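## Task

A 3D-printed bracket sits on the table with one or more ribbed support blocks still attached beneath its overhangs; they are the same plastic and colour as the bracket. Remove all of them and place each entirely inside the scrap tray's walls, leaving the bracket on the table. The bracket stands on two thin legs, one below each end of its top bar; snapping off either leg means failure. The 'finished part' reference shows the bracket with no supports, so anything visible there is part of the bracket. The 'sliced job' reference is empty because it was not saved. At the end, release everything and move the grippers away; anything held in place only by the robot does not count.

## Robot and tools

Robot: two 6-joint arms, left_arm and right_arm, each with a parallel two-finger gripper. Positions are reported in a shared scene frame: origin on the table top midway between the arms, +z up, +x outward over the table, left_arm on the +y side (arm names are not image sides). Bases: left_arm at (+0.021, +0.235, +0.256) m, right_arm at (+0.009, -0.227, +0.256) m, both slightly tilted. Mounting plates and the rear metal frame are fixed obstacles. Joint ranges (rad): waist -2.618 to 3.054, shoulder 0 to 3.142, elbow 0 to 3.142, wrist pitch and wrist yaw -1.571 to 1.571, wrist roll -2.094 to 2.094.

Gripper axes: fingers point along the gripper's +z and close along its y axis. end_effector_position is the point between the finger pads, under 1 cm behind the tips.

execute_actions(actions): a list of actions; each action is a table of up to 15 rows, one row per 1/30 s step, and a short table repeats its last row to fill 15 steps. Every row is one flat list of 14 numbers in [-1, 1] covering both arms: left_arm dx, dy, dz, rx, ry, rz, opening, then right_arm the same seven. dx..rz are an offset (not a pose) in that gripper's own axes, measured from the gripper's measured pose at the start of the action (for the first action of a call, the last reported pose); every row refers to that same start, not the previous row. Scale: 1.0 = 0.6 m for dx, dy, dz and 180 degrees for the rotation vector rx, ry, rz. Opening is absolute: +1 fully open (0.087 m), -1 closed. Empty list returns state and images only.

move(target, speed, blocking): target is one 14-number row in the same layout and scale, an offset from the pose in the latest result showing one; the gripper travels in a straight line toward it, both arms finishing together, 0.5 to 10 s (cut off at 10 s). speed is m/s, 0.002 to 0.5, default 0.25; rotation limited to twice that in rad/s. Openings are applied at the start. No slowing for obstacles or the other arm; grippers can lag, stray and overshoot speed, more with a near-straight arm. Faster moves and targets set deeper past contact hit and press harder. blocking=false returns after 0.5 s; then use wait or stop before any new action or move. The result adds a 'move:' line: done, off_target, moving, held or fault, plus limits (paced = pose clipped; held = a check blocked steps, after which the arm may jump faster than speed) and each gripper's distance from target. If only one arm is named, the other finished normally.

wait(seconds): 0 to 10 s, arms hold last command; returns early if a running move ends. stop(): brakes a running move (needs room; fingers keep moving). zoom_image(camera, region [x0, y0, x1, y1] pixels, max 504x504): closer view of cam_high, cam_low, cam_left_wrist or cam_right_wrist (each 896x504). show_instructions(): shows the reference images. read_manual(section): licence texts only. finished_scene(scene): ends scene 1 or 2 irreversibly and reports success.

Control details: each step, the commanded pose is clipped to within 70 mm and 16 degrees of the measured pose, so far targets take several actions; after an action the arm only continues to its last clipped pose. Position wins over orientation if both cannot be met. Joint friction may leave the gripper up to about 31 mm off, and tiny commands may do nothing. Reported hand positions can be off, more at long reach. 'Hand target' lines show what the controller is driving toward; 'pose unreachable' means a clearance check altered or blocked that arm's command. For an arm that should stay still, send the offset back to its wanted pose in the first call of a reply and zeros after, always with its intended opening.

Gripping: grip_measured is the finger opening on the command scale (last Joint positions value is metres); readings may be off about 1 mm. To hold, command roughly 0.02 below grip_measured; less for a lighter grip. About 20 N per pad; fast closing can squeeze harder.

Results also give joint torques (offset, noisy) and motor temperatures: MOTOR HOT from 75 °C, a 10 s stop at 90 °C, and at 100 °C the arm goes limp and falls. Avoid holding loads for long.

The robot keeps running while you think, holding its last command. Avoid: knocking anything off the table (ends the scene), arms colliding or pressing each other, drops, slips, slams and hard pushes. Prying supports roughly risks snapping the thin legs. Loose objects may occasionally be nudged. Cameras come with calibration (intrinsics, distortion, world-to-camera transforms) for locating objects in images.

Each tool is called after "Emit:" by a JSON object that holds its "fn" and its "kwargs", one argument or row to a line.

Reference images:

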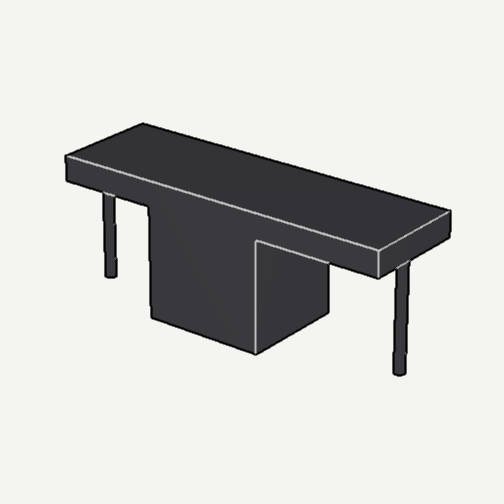

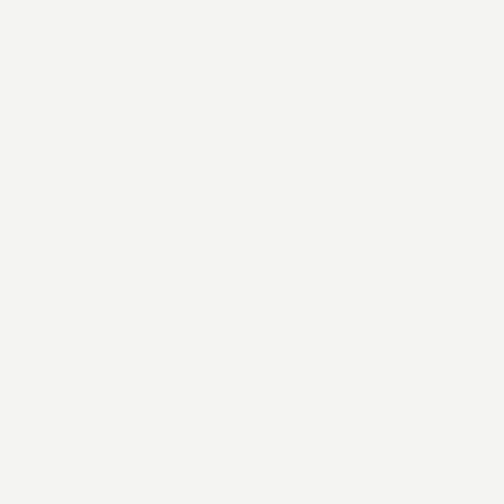

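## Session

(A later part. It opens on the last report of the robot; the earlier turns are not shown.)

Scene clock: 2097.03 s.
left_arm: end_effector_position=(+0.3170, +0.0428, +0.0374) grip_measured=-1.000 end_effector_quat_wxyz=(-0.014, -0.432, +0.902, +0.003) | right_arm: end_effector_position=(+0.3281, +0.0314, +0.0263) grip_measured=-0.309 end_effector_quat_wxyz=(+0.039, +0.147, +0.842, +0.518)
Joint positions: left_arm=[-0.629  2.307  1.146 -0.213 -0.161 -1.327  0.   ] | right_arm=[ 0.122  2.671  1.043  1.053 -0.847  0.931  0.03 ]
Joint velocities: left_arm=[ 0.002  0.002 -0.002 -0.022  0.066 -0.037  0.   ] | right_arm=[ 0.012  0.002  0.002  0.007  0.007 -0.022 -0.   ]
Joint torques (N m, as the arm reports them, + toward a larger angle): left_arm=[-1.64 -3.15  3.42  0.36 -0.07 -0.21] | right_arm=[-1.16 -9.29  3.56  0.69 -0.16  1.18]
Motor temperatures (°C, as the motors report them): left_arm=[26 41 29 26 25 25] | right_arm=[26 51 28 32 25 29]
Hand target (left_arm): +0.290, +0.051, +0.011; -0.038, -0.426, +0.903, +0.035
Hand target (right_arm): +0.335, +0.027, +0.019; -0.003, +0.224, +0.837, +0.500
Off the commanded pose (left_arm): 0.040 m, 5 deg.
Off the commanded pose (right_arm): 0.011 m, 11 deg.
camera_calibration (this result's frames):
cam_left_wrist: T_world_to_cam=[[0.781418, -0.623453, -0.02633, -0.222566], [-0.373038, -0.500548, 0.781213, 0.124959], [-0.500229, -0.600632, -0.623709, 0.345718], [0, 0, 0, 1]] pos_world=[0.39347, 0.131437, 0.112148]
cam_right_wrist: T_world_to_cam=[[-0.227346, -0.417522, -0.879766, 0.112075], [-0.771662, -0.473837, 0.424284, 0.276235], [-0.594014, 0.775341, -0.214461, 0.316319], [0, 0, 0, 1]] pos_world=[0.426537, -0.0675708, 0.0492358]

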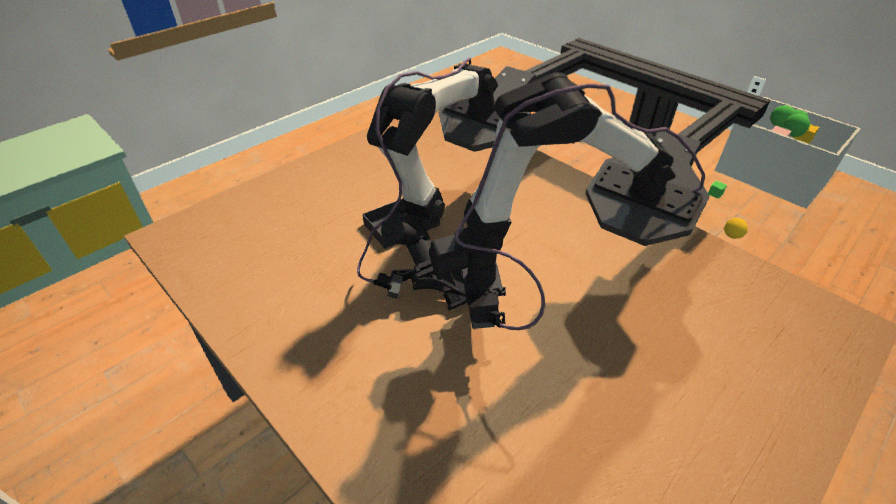

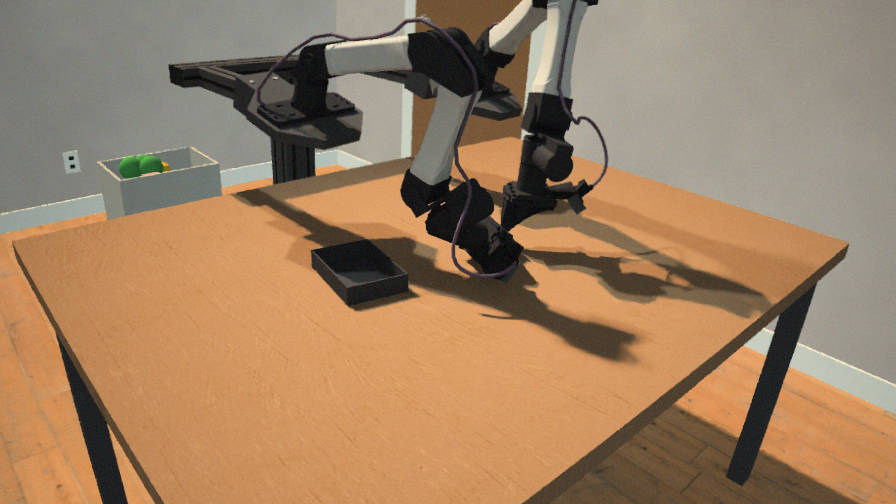

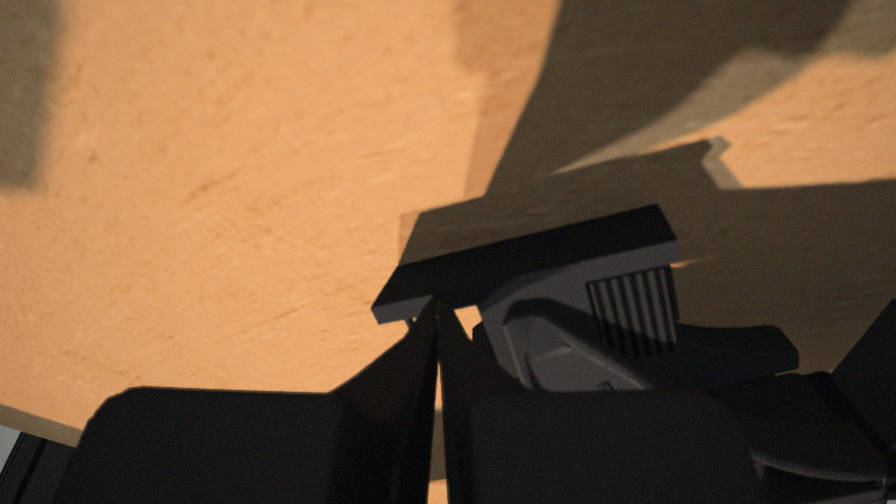

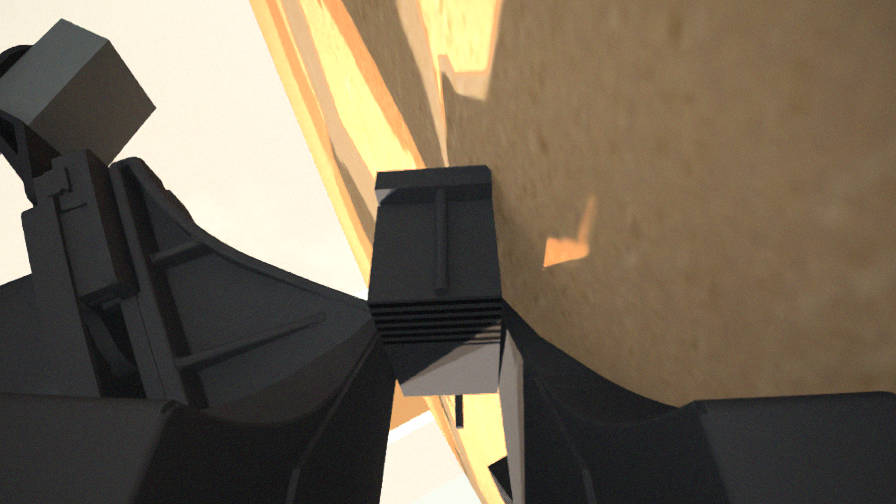

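Emit:
{"fn": "execute_actions", "kwargs": {
  "actions": [
    [[0.0167,0.038,0.0517,-0.0249,0.0049,0.003,-1,-0.013,-0.013,0.0018,0.016,-0.0027,0.063,-0.45]],
    [[0.0167,0.038,0.0517,-0.0249,0.0049,0.003,-1,-0.013,-0.013,0.0018,0.017,-0.0027,0.066,-0.45]],
    [[0.0167,0.038,0.0517,-0.0249,0.0049,0.003,-1,-0.013,-0.013,0.0018,0.018,-0.0027,0.068,-0.45]]
  ]
}}

Scene clock: 2102.83 s.
left_arm: end_effector_position=(+0.3170, +0.0431, +0.0373) grip_measured=-1.000 end_effector_quat_wxyz=(-0.014, -0.432, +0.902, +0.004) | right_arm: end_effector_position=(+0.3285, +0.0315, +0.0263) grip_measured=-0.295 end_effector_quat_wxyz=(+0.030, +0.164, +0.840, +0.516)
Joint positions: left_arm=[-0.629  2.307  1.146 -0.213 -0.162 -1.327  0.   ] | right_arm=[ 0.122  2.671  1.043  1.049 -0.841  0.964  0.031]
Joint velocities: left_arm=[-0.002 -0.007 -0.002  0.007 -0.066 -0.007  0.   ] | right_arm=[-0.012 -0.012 -0.007 -0.022  0.051 -0.007 -0.   ]
Joint torques (N m, as the arm reports them, + toward a larger angle): left_arm=[-1.55 -3.19  3.37  0.36 -0.09 -0.18] | right_arm=[-1.15 -9.49  3.46  0.56 -0.12  1.32]
Motor temperatures (°C, as the motors report them): left_arm=[26 41 30 26 25 25] | right_arm=[26 51 28 32 25 29]
Hand target (left_arm): +0.290, +0.051, +0.011; -0.038, -0.426, +0.903, +0.036
Hand target (right_arm): +0.335, +0.026, +0.018; -0.017, +0.247, +0.833, +0.494
Off the commanded pose (left_arm): 0.040 m, 5 deg.
Off the commanded pose (right_arm): 0.011 m, 12 deg.
camera_calibration (this result's frames):
cam_left_wrist: T_world_to_cam=[[0.781361, -0.623493, -0.0270553, -0.222362], [-0.373325, -0.501712, 0.780329, 0.125331], [-0.500103, -0.599618, -0.624784, 0.345819], [0, 0, 0, 1]] pos_world=[0.39348, 0.131598, 0.112247]
cam_right_wrist: T_world_to_cam=[[-0.263286, -0.411657, -0.872478, 0.123659], [-0.76682, -0.459469, 0.448191, 0.27394], [-0.585378, 0.787037, -0.194695, 0.312822], [0, 0, 0, 1]] pos_world=[0.42574, -0.0694301, 0.0460177]

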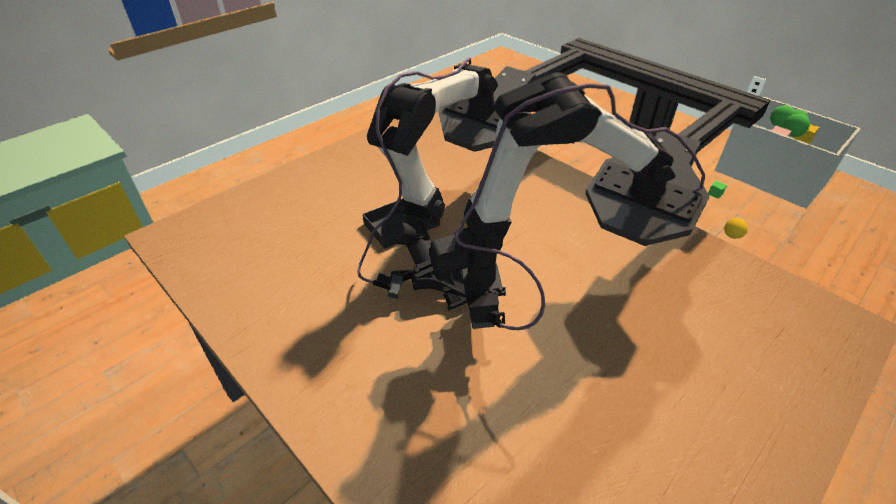

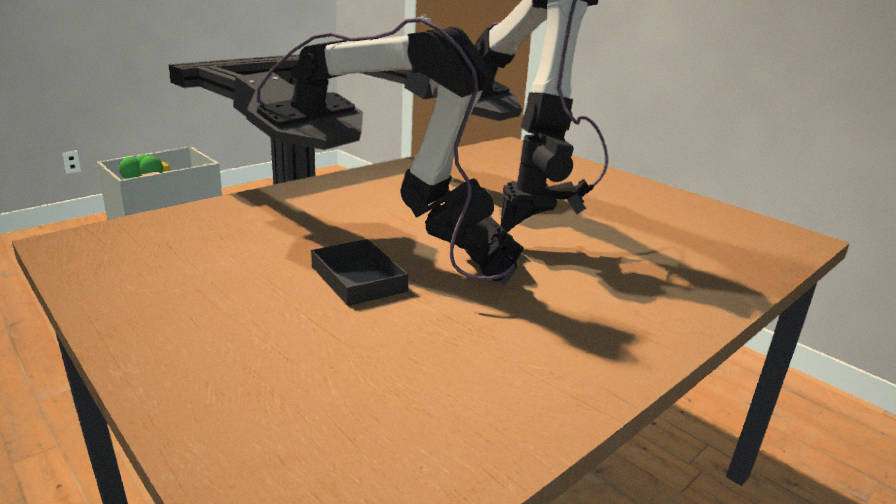

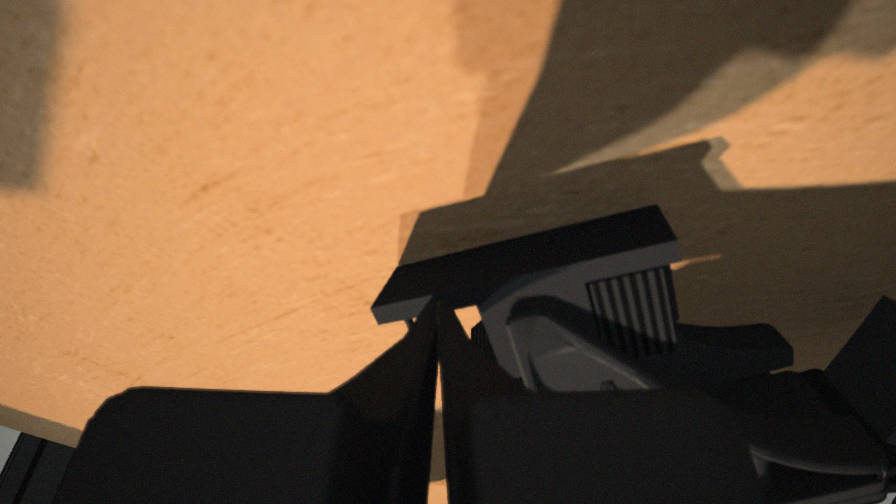

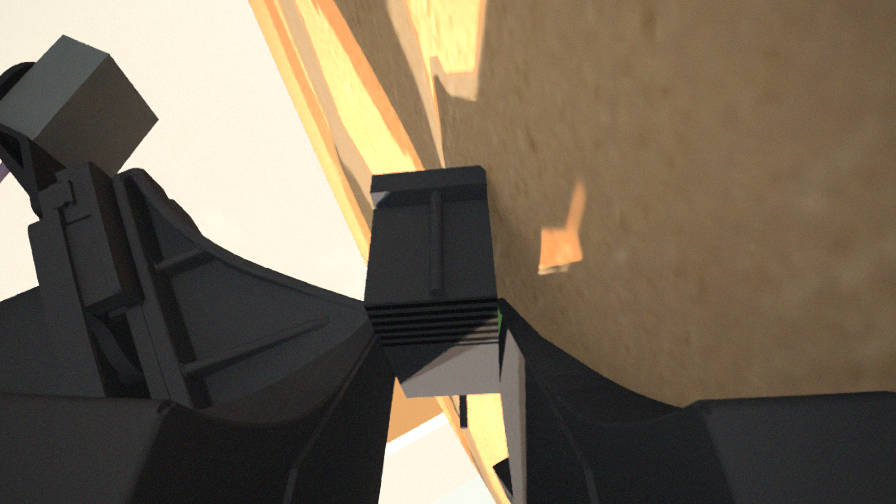

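Emit:
{"fn": "execute_actions", "kwargs": {
  "actions": [
    [[0.0167,0.038,0.0517,-0.0249,0.0049,0.003,-1,-0.013,-0.018,0.0018,0.024,-0.0027,0.066,-0.45]],
    [[0.0167,0.038,0.0517,-0.0249,0.0049,0.003,-1,-0.013,-0.023,0.0018,0.030,-0.0027,0.066,-0.45]],
    [[0.0167,0.038,0.0517,-0.0249,0.0049,0.003,-1,-0.013,-0.028,0.0018,0.035,-0.0027,0.066,-0.45]]
  ]
}}

Scene clock: 2111.07 s.
left_arm: end_effector_position=(+0.3171, +0.0433, +0.0373) grip_measured=-1.000 end_effector_quat_wxyz=(-0.013, -0.432, +0.902, +0.004) | right_arm: end_effector_position=(+0.3283, +0.0316, +0.0258) grip_measured=-0.290 end_effector_quat_wxyz=(+0.023, +0.166, +0.842, +0.513)
Joint positions: left_arm=[-0.629  2.307  1.146 -0.213 -0.164 -1.327  0.   ] | right_arm=[ 0.122  2.665  1.05   1.018 -0.842  0.961  0.031]
Joint velocities: left_arm=[-0.002 -0.002  0.007 -0.066  0.022  0.051  0.   ] | right_arm=[-0.007 -0.002 -0.007 -0.022 -0.095  0.022 -0.001]
Joint torques (N m, as the arm reports them, + toward a larger angle): left_arm=[-1.61 -3.1   3.4   0.35 -0.06 -0.19] | right_arm=[-1.12 -9.64  3.03  0.18  0.29  1.01]
Motor temperatures (°C, as the motors report them): left_arm=[26 40 30 26 25 25] | right_arm=[26 51 28 32 25 29]
Hand target (left_arm): +0.290, +0.051, +0.011; -0.038, -0.426, +0.903, +0.036
Hand target (right_arm): +0.331, +0.022, +0.010; -0.021, +0.254, +0.844, +0.472
Off the commanded pose (left_arm): 0.040 m, 5 deg.
Off the commanded pose (right_arm): 0.019 m, 13 deg.
camera_calibration (this result's frames):
cam_left_wrist: T_world_to_cam=[[0.781356, -0.623484, -0.0274164, -0.222285], [-0.373844, -0.502777, 0.779394, 0.125791], [-0.499724, -0.598734, -0.625934, 0.345863], [0, 0, 0, 1]] pos_world=[0.393546, 0.131734, 0.112352]
cam_right_wrist: T_world_to_cam=[[-0.275104, -0.416337, -0.866592, 0.127132], [-0.75807, -0.460446, 0.461865, 0.270814], [-0.59131, 0.783998, -0.188942, 0.314435], [0, 0, 0, 1]] pos_world=[0.426199, -0.0688911, 0.0445015]

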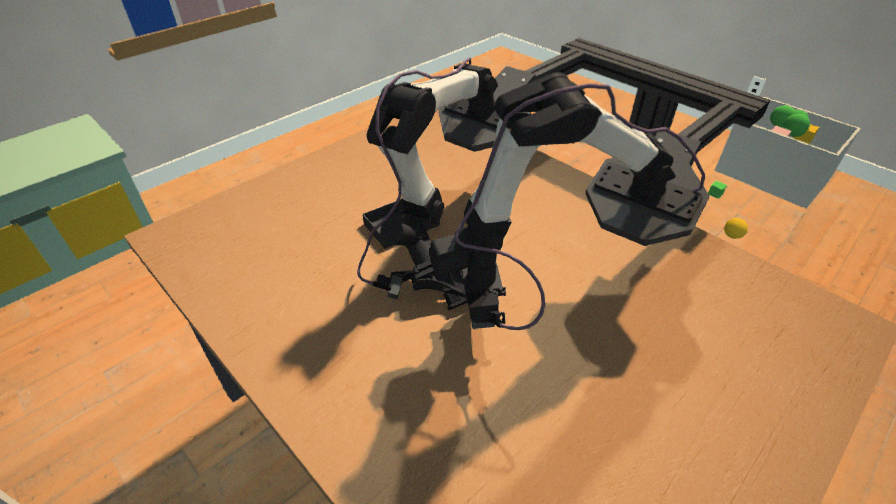

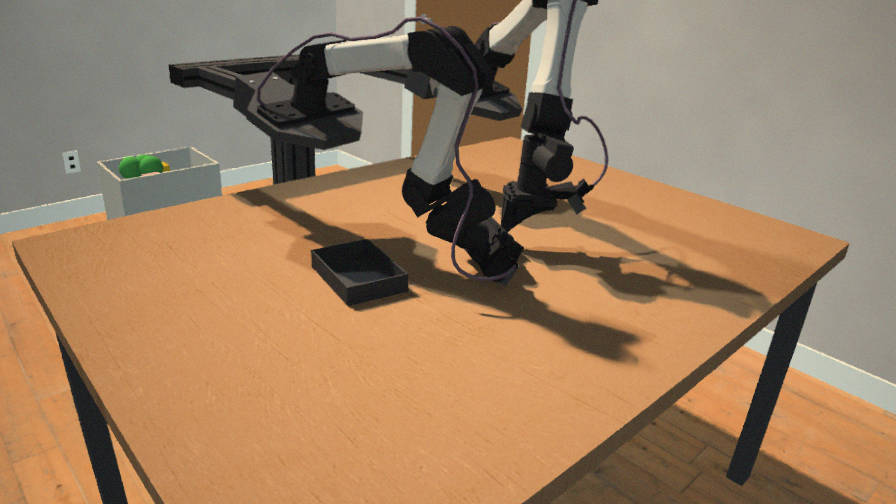

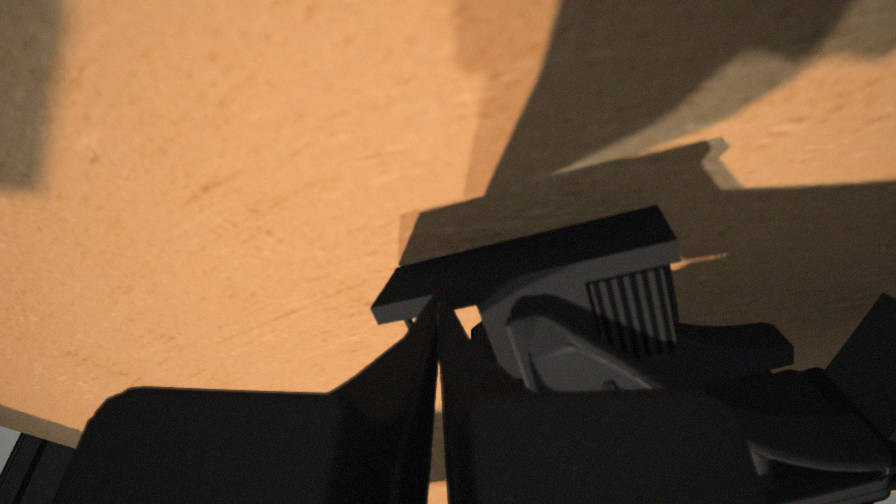

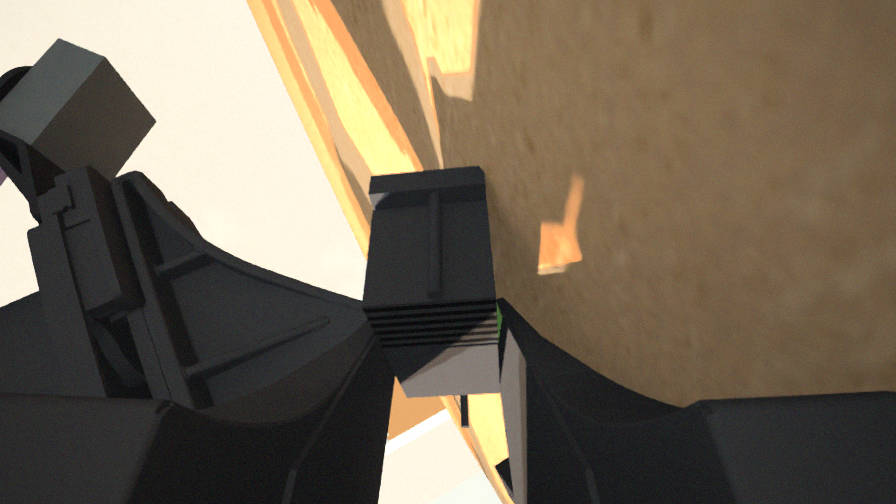

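Emit:
{"fn": "execute_actions", "kwargs": {
  "actions": [
    [[0.008,0.019,0.026,-0.012,0.0025,0.0015,-1,-0.008,-0.014,0.001,0.018,-0.002,0.035,-0.45]],
    [[0,0,0,0,0,0,-1,-0.004,-0.004,0,0.005,0,0.005,-0.45]],
    [[-0.004,-0.008,-0.035,0.008,-0.0015,-0.001,-1,0,-0.002,0,0,0,-0.015,-0.45]],
    [[0,0.004,-0.05,0,0,0,-1,0,-0.002,0,0,0,-0.015,-0.45]]
  ]
}}

Scene clock: 2168.70 s.
left_arm: end_effector_position=(+0.3482, +0.0403, +0.0938) grip_measured=-1.000 end_effector_quat_wxyz=(+0.017, -0.441, +0.897, -0.032) | right_arm: end_effector_position=(+0.3283, +0.0316, +0.0266) grip_measured=-0.309 end_effector_quat_wxyz=(+0.049, +0.117, +0.845, +0.520)
Joint positions: left_arm=[-0.629  2.121  1.127 -0.283 -0.164 -1.331  0.   ] | right_arm=[ 0.122  2.663  1.05   1.033 -0.861  0.865  0.03 ]
Joint velocities: left_arm=[ 0.002  0.002 -0.007 -0.081 -0.007 -0.022  0.   ] | right_arm=[ 0.007  0.002  0.002  0.007 -0.007 -0.007 -0.   ]
Joint torques (N m, as the arm reports them, + toward a larger angle): left_arm=[-2.74 -9.59  2.53  0.29 -0.06 -0.2 ] | right_arm=[  0.39 -10.57   0.61   1.42  -0.35  -0.24]
Motor temperatures (°C, as the motors report them): left_arm=[26 39 30 26 25 25] | right_arm=[26 52 27 30 26 30]
Hand target (left_arm): +0.334, +0.042, +0.092; +0.005, -0.436, +0.900, -0.018
Hand target (right_arm): +0.328, +0.031, +0.025; +0.055, +0.111, +0.847, +0.516
Off the commanded pose (left_arm): 0.015 m, 2 deg.
Off the commanded pose (right_arm): 0.002 m, 1 deg.
camera_calibration (this result's frames):
cam_left_wrist: T_world_to_cam=[[0.792889, -0.605899, 0.0649053, -0.26028], [-0.429924, -0.480739, 0.764235, 0.111858], [-0.431847, -0.633859, -0.641663, 0.374221], [0, 0, 0, 1]] pos_world=[0.416069, 0.133274, 0.171532]
cam_right_wrist: T_world_to_cam=[[-0.16676, -0.430117, -0.887238, 0.0932109], [-0.772449, -0.502254, 0.388668, 0.278455], [-0.612792, 0.75016, -0.248488, 0.324273], [0, 0, 0, 1]] pos_world=[0.429348, -0.0633101, 0.0550515]

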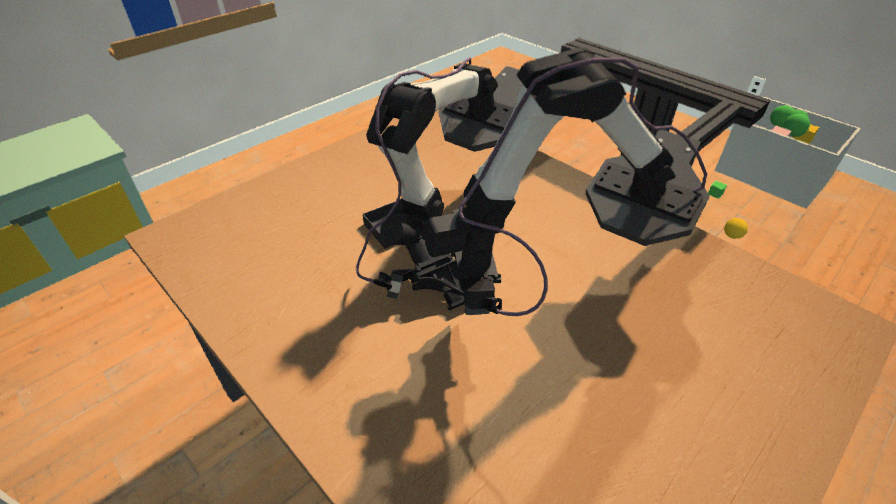

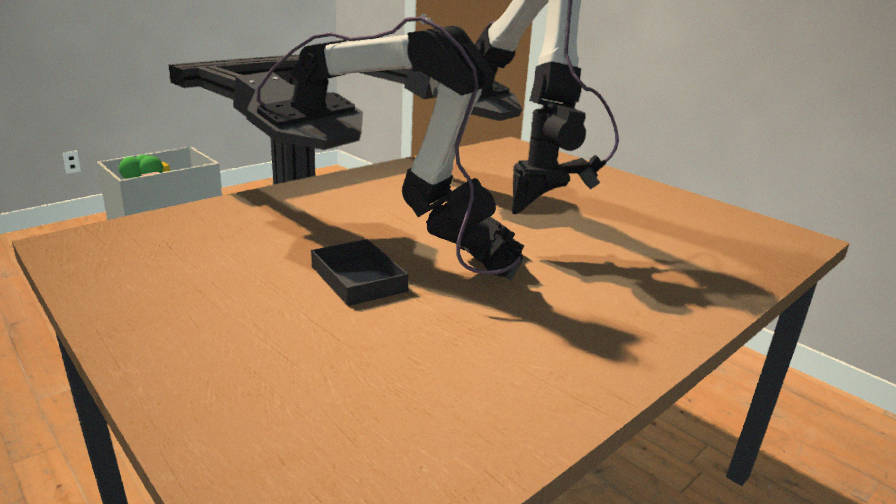

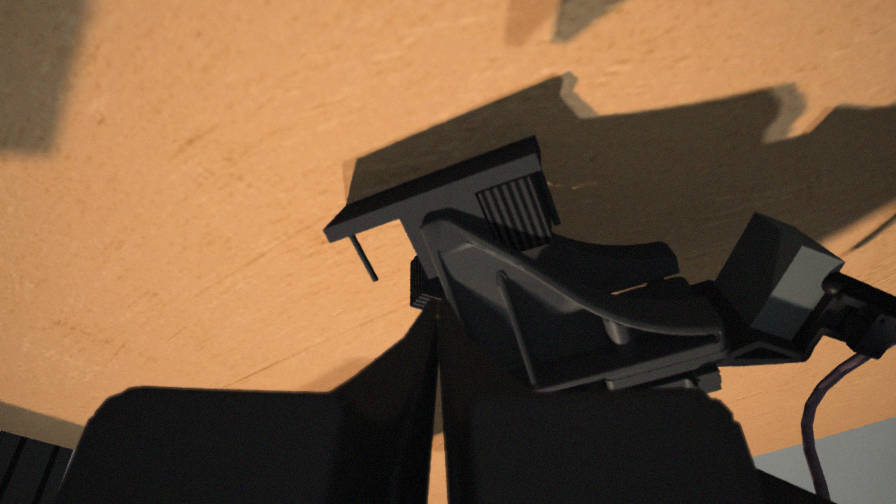

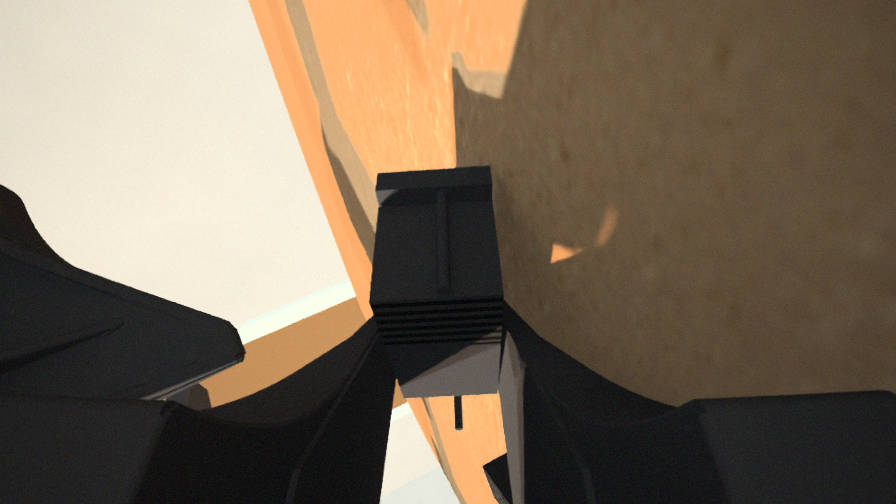

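Emit:
{"fn": "move", "kwargs": {
  "target": [-0.134,0.2008,-0.1147,0,0,0.40,-1,0.0052,0.1187,-0.0607,0,0,0.008,-0.45],
  "speed": 0.15
}}

Scene clock: 2184.50 s.
left_arm: end_effector_position=(+0.3143, +0.1761, +0.1550) grip_measured=-1.000 end_effector_quat_wxyz=(+0.050, +0.170, +0.984, -0.013) | right_arm: end_effector_position=(+0.3374, +0.0299, +0.1060) grip_measured=-0.309 end_effector_quat_wxyz=(+0.059, +0.120, +0.840, +0.525)
Joint positions: left_arm=[-0.433  1.735  0.865 -0.347 -0.114  0.117  0.   ] | right_arm=[ 0.122  2.353  0.863  0.945 -0.857  0.887  0.03 ]
Joint velocities: left_arm=[-0.007 -0.007  0.012  0.007 -0.037  0.037  0.   ] | right_arm=[ 0.002 -0.022 -0.012 -0.022 -0.022  0.007  0.   ]
Joint torques (N m, as the arm reports them, + toward a larger angle): left_arm=[ 0.61 -8.69  2.39  0.41  0.18 -0.12] | right_arm=[  1.23 -11.11  -0.67   1.35  -0.35   0.08]
Motor temperatures (°C, as the motors report them): left_arm=[26 44 29 26 25 25] | right_arm=[26 54 27 32 26 29]
Hand target (left_arm): +0.301, +0.182, +0.155; +0.033, +0.171, +0.985, -0.014
Hand target (right_arm): +0.327, +0.031, +0.107; +0.043, +0.128, +0.843, +0.520
Off the commanded pose (left_arm): 0.017 m, 2 deg.
Off the commanded pose (right_arm): 0.009 m, 2 deg.
move: off_target (left_arm)
camera_calibration (this result's frames):
cam_left_wrist: T_world_to_cam=[[-0.330531, -0.943795, 0.000433055, 0.267446], [-0.676966, 0.237403, 0.696675, 0.0775013], [-0.657621, 0.22998, -0.717387, 0.415535], [0, 0, 0, 1]] pos_world=[0.41413, 0.13845, 0.24399]
cam_right_wrist: T_world_to_cam=[[-0.159155, -0.417639, -0.894565, 0.16232], [-0.785194, -0.495716, 0.371128, 0.259731], [-0.598448, 0.761474, -0.249032, 0.345672], [0, 0, 0, 1]] pos_world=[0.43664, -0.0666756, 0.134895]

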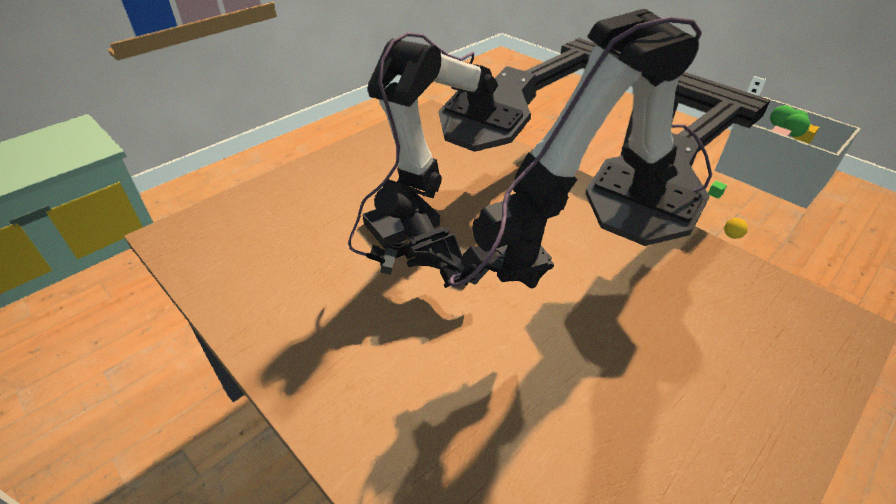

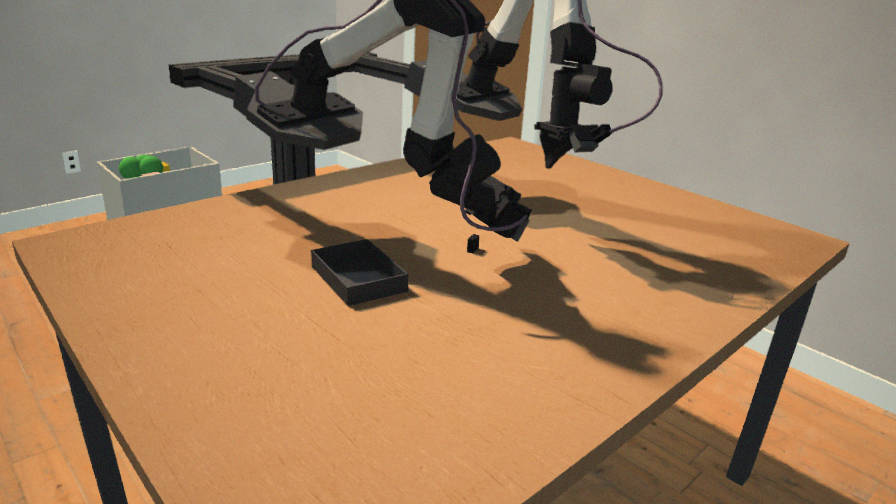

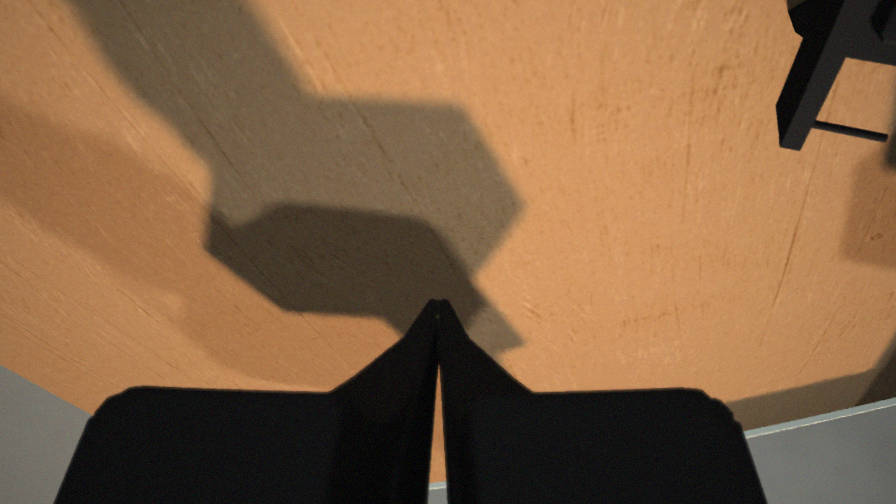

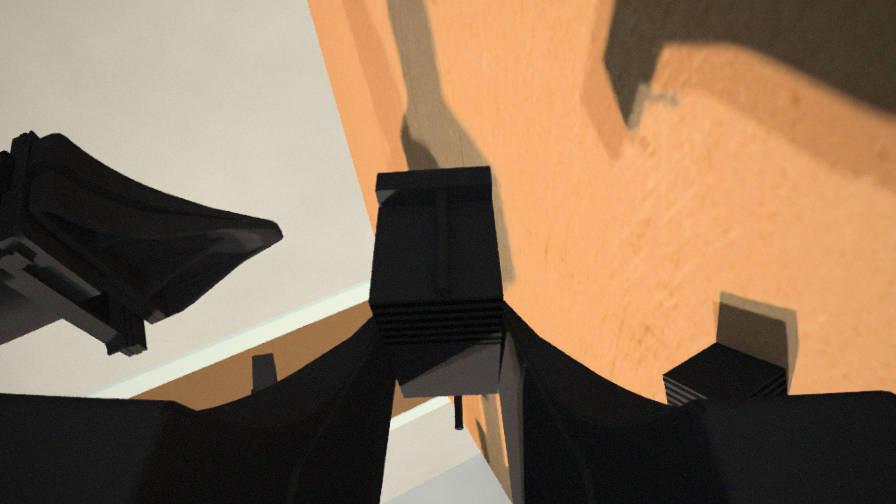

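Emit:
{"fn": "move", "kwargs": {
  "target": [0.15,0.127,-0.092,0,0,0,-1,-0.082,-0.011,-0.027,0.3547,0,0,-0.45],
  "speed": 0.25
}}

Emit:
{"fn": "move", "kwargs": {
  "target": [0,0,0,0,0,0,-1,0,0,0,0,0,-0.585,-0.45],
  "speed": 0.3
}}

Scene clock: 2226.93 s.
left_arm: end_effector_position=(+0.2668, +0.2838, +0.2030) grip_measured=-1.000 end_effector_quat_wxyz=(+0.064, +0.173, +0.983, -0.002) | right_arm: end_effector_position=(+0.3795, -0.0039, +0.1093) grip_measured=-0.309 end_effector_quat_wxyz=(-0.003, +0.136, +0.991, +0.004)
Joint positions: left_arm=[-0.051  1.352  0.669 -0.485  0.012  0.482  0.   ] | right_arm=[ 0.343  2.258  1.615 -0.666  0.1    0.752  0.03 ]
Joint velocities: left_arm=[-0.002 -0.027 -0.017  0.007 -0.007  0.007  0.   ] | right_arm=[-0.007 -0.027 -0.012 -0.007  0.066 -0.022 -0.001]
Joint torques (N m, as the arm reports them, + toward a larger angle): left_arm=[ 1.54 -6.45  3.23  0.42  0.19 -0.14] | right_arm=[  1.81 -11.52   7.53   0.18   0.06   0.13]
Motor temperatures (°C, as the motors report them): left_arm=[26 47 29 26 25 25] | right_arm=[26 56 27 32 26 28]
Hand target (left_arm): +0.252, +0.283, +0.202; +0.049, +0.171, +0.984, -0.009
Hand target (right_arm): +0.380, -0.000, +0.108; -0.005, +0.136, +0.991, +0.000
Off the commanded pose (left_arm): 0.017 m, 2 deg.
Off the commanded pose (right_arm): 0.005 m, 1 deg.
move: off_target (left_arm)
camera_calibration (this result's frames):
cam_left_wrist: T_world_to_cam=[[-0.334418, -0.942083, -0.0253973, 0.35915], [-0.697306, 0.229219, 0.679134, -0.00241994], [-0.633979, 0.244824, -0.733575, 0.386724], [0, 0, 0, 1]] pos_world=[0.363594, 0.244224, 0.294456]
cam_right_wrist: T_world_to_cam=[[-0.287932, -0.957646, -0.00302135, 0.107169], [-0.605262, 0.179535, 0.775516, 0.164967], [-0.742127, 0.225124, -0.631321, 0.491686], [0, 0, 0, 1]] pos_world=[0.495599, -0.0376781, 0.182801]

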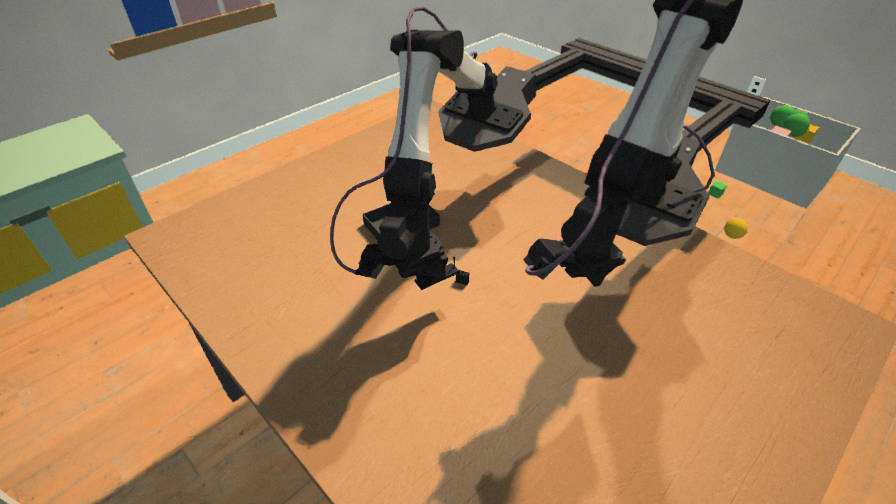

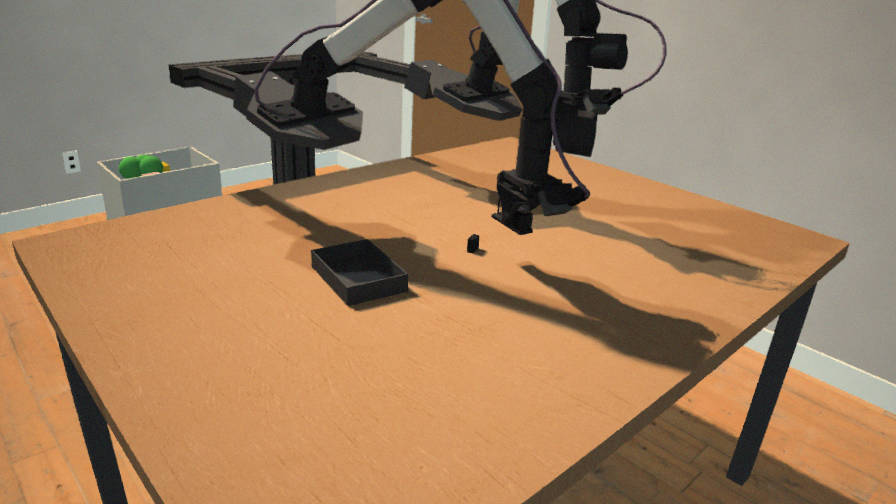

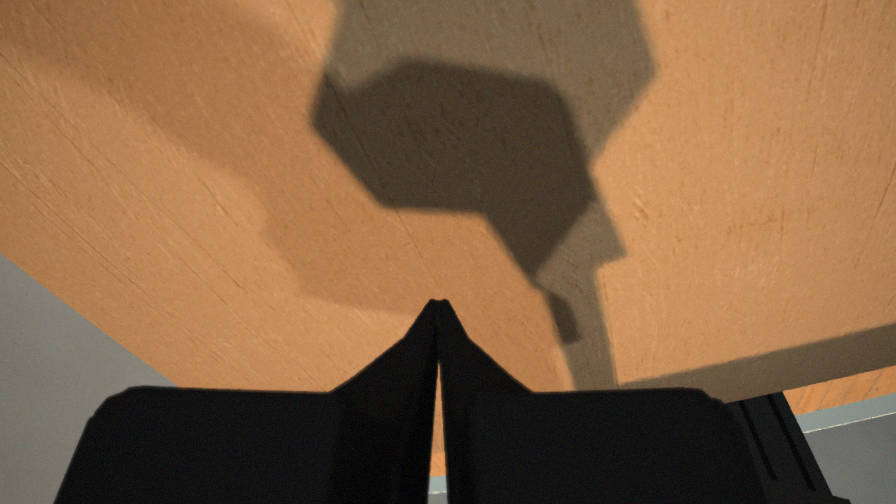

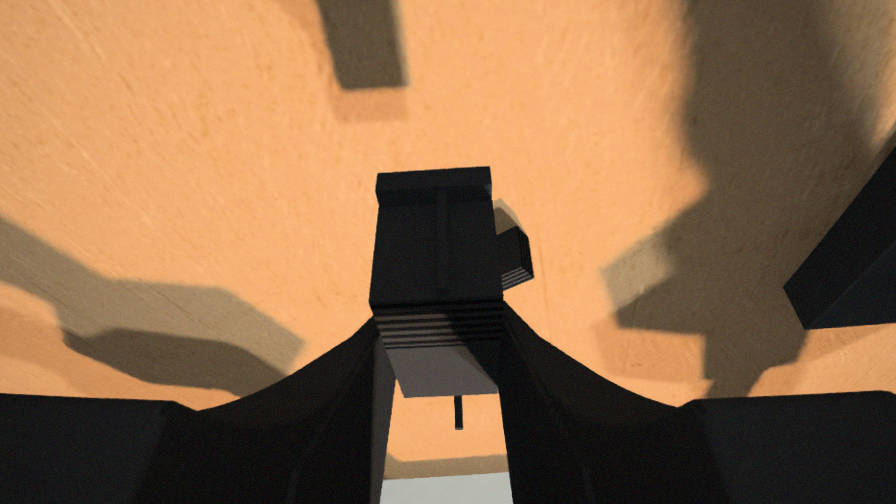

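Scene clock: 2230.60 s.
left_arm: end_effector_position=(+0.2668, +0.2838, +0.2030) grip_measured=-1.000 end_effector_quat_wxyz=(+0.064, +0.173, +0.983, -0.002) | right_arm: end_effector_position=(+0.3840, -0.0033, +0.1091) grip_measured=-0.310 end_effector_quat_wxyz=(+0.004, -0.698, +0.716, +0.008)
Joint positions: left_arm=[-0.051  1.352  0.669 -0.485  0.012  0.482  0.   ] | right_arm=[ 0.484  2.27   1.604 -0.654  0.127 -0.929  0.03 ]
Joint velocities: left_arm=[ 0.007 -0.017  0.002  0.051 -0.051  0.037  0.   ] | right_arm=[-0.007  0.012 -0.007  0.051 -0.051 -0.007 -0.   ]
Joint torques (N m, as the arm reports them, + toward a larger angle): left_arm=[ 0.33 -5.15  5.51  0.62  0.11 -0.16] | right_arm=[  2.32 -13.68   3.25   0.4   -0.03  -0.07]
Motor temperatures (°C, as the motors report them): left_arm=[26 46 29 26 25 25] | right_arm=[26 57 27 32 25 28]
Hand target (left_arm): +0.267, +0.284, +0.203; +0.064, +0.173, +0.983, -0.002
Hand target (right_arm): +0.379, -0.005, +0.110; -0.001, +0.705, -0.709, -0.005
Off the commanded pose (left_arm): 0.000 m, 0 deg.
Off the commanded pose (right_arm): 0.005 m, 1 deg.
move: done
camera_calibration (this result's frames):
cam_left_wrist: T_world_to_cam=[[-0.334418, -0.942083, -0.0253973, 0.35915], [-0.697306, 0.229219, 0.679134, -0.00241994], [-0.633979, 0.244824, -0.733575, 0.386724], [0, 0, 0, 1]] pos_world=[0.363594, 0.244224, 0.294456]
cam_right_wrist: T_world_to_cam=[[0.998939, -0.0459886, -0.00258464, -0.382181], [-0.027973, -0.650281, 0.759179, -0.0549482], [-0.0365943, -0.758301, -0.650877, 0.222712], [0, 0, 0, 1]] pos_world=[0.388389, 0.115575, 0.185686]

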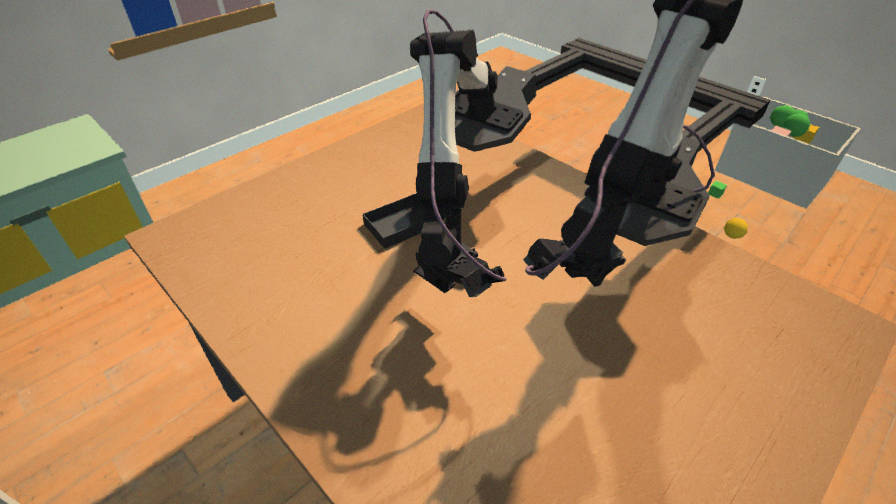

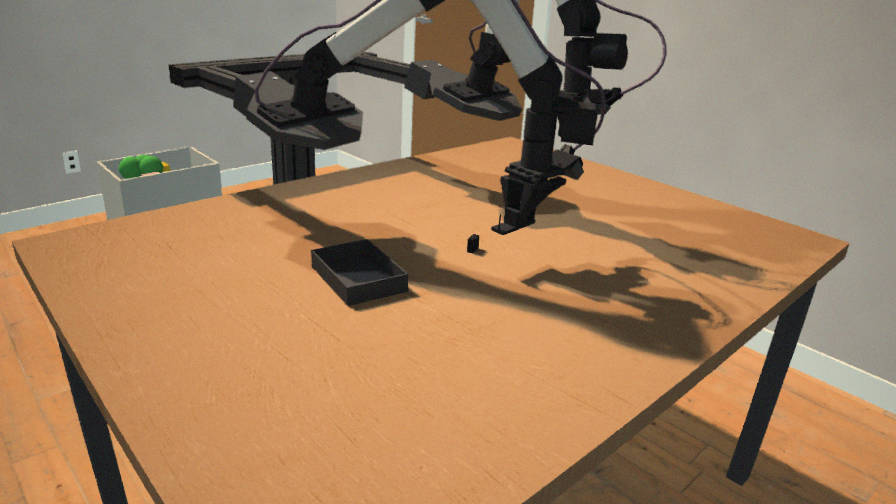

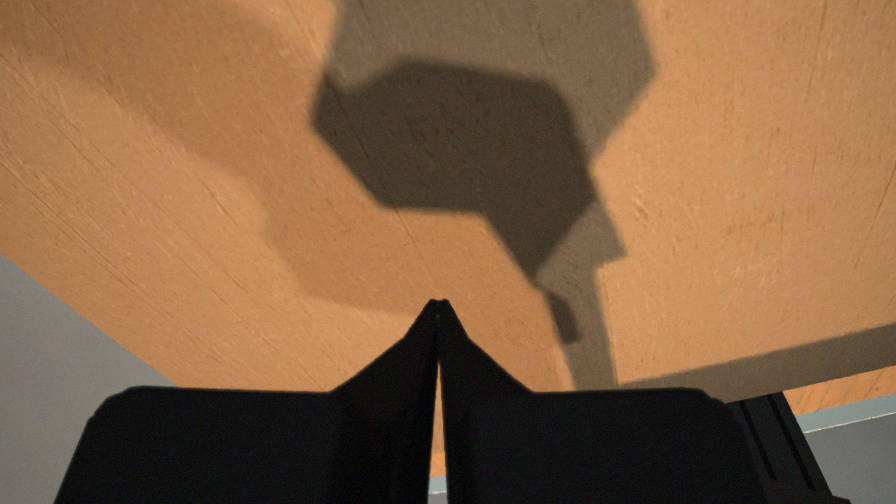

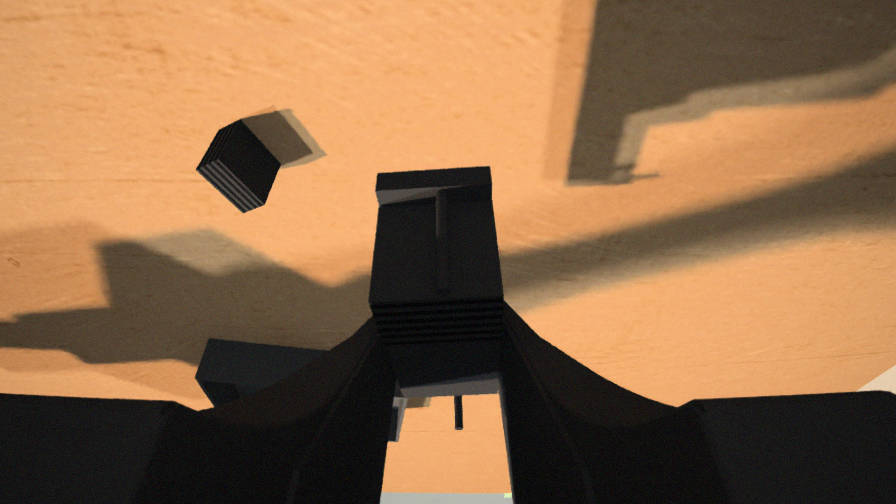

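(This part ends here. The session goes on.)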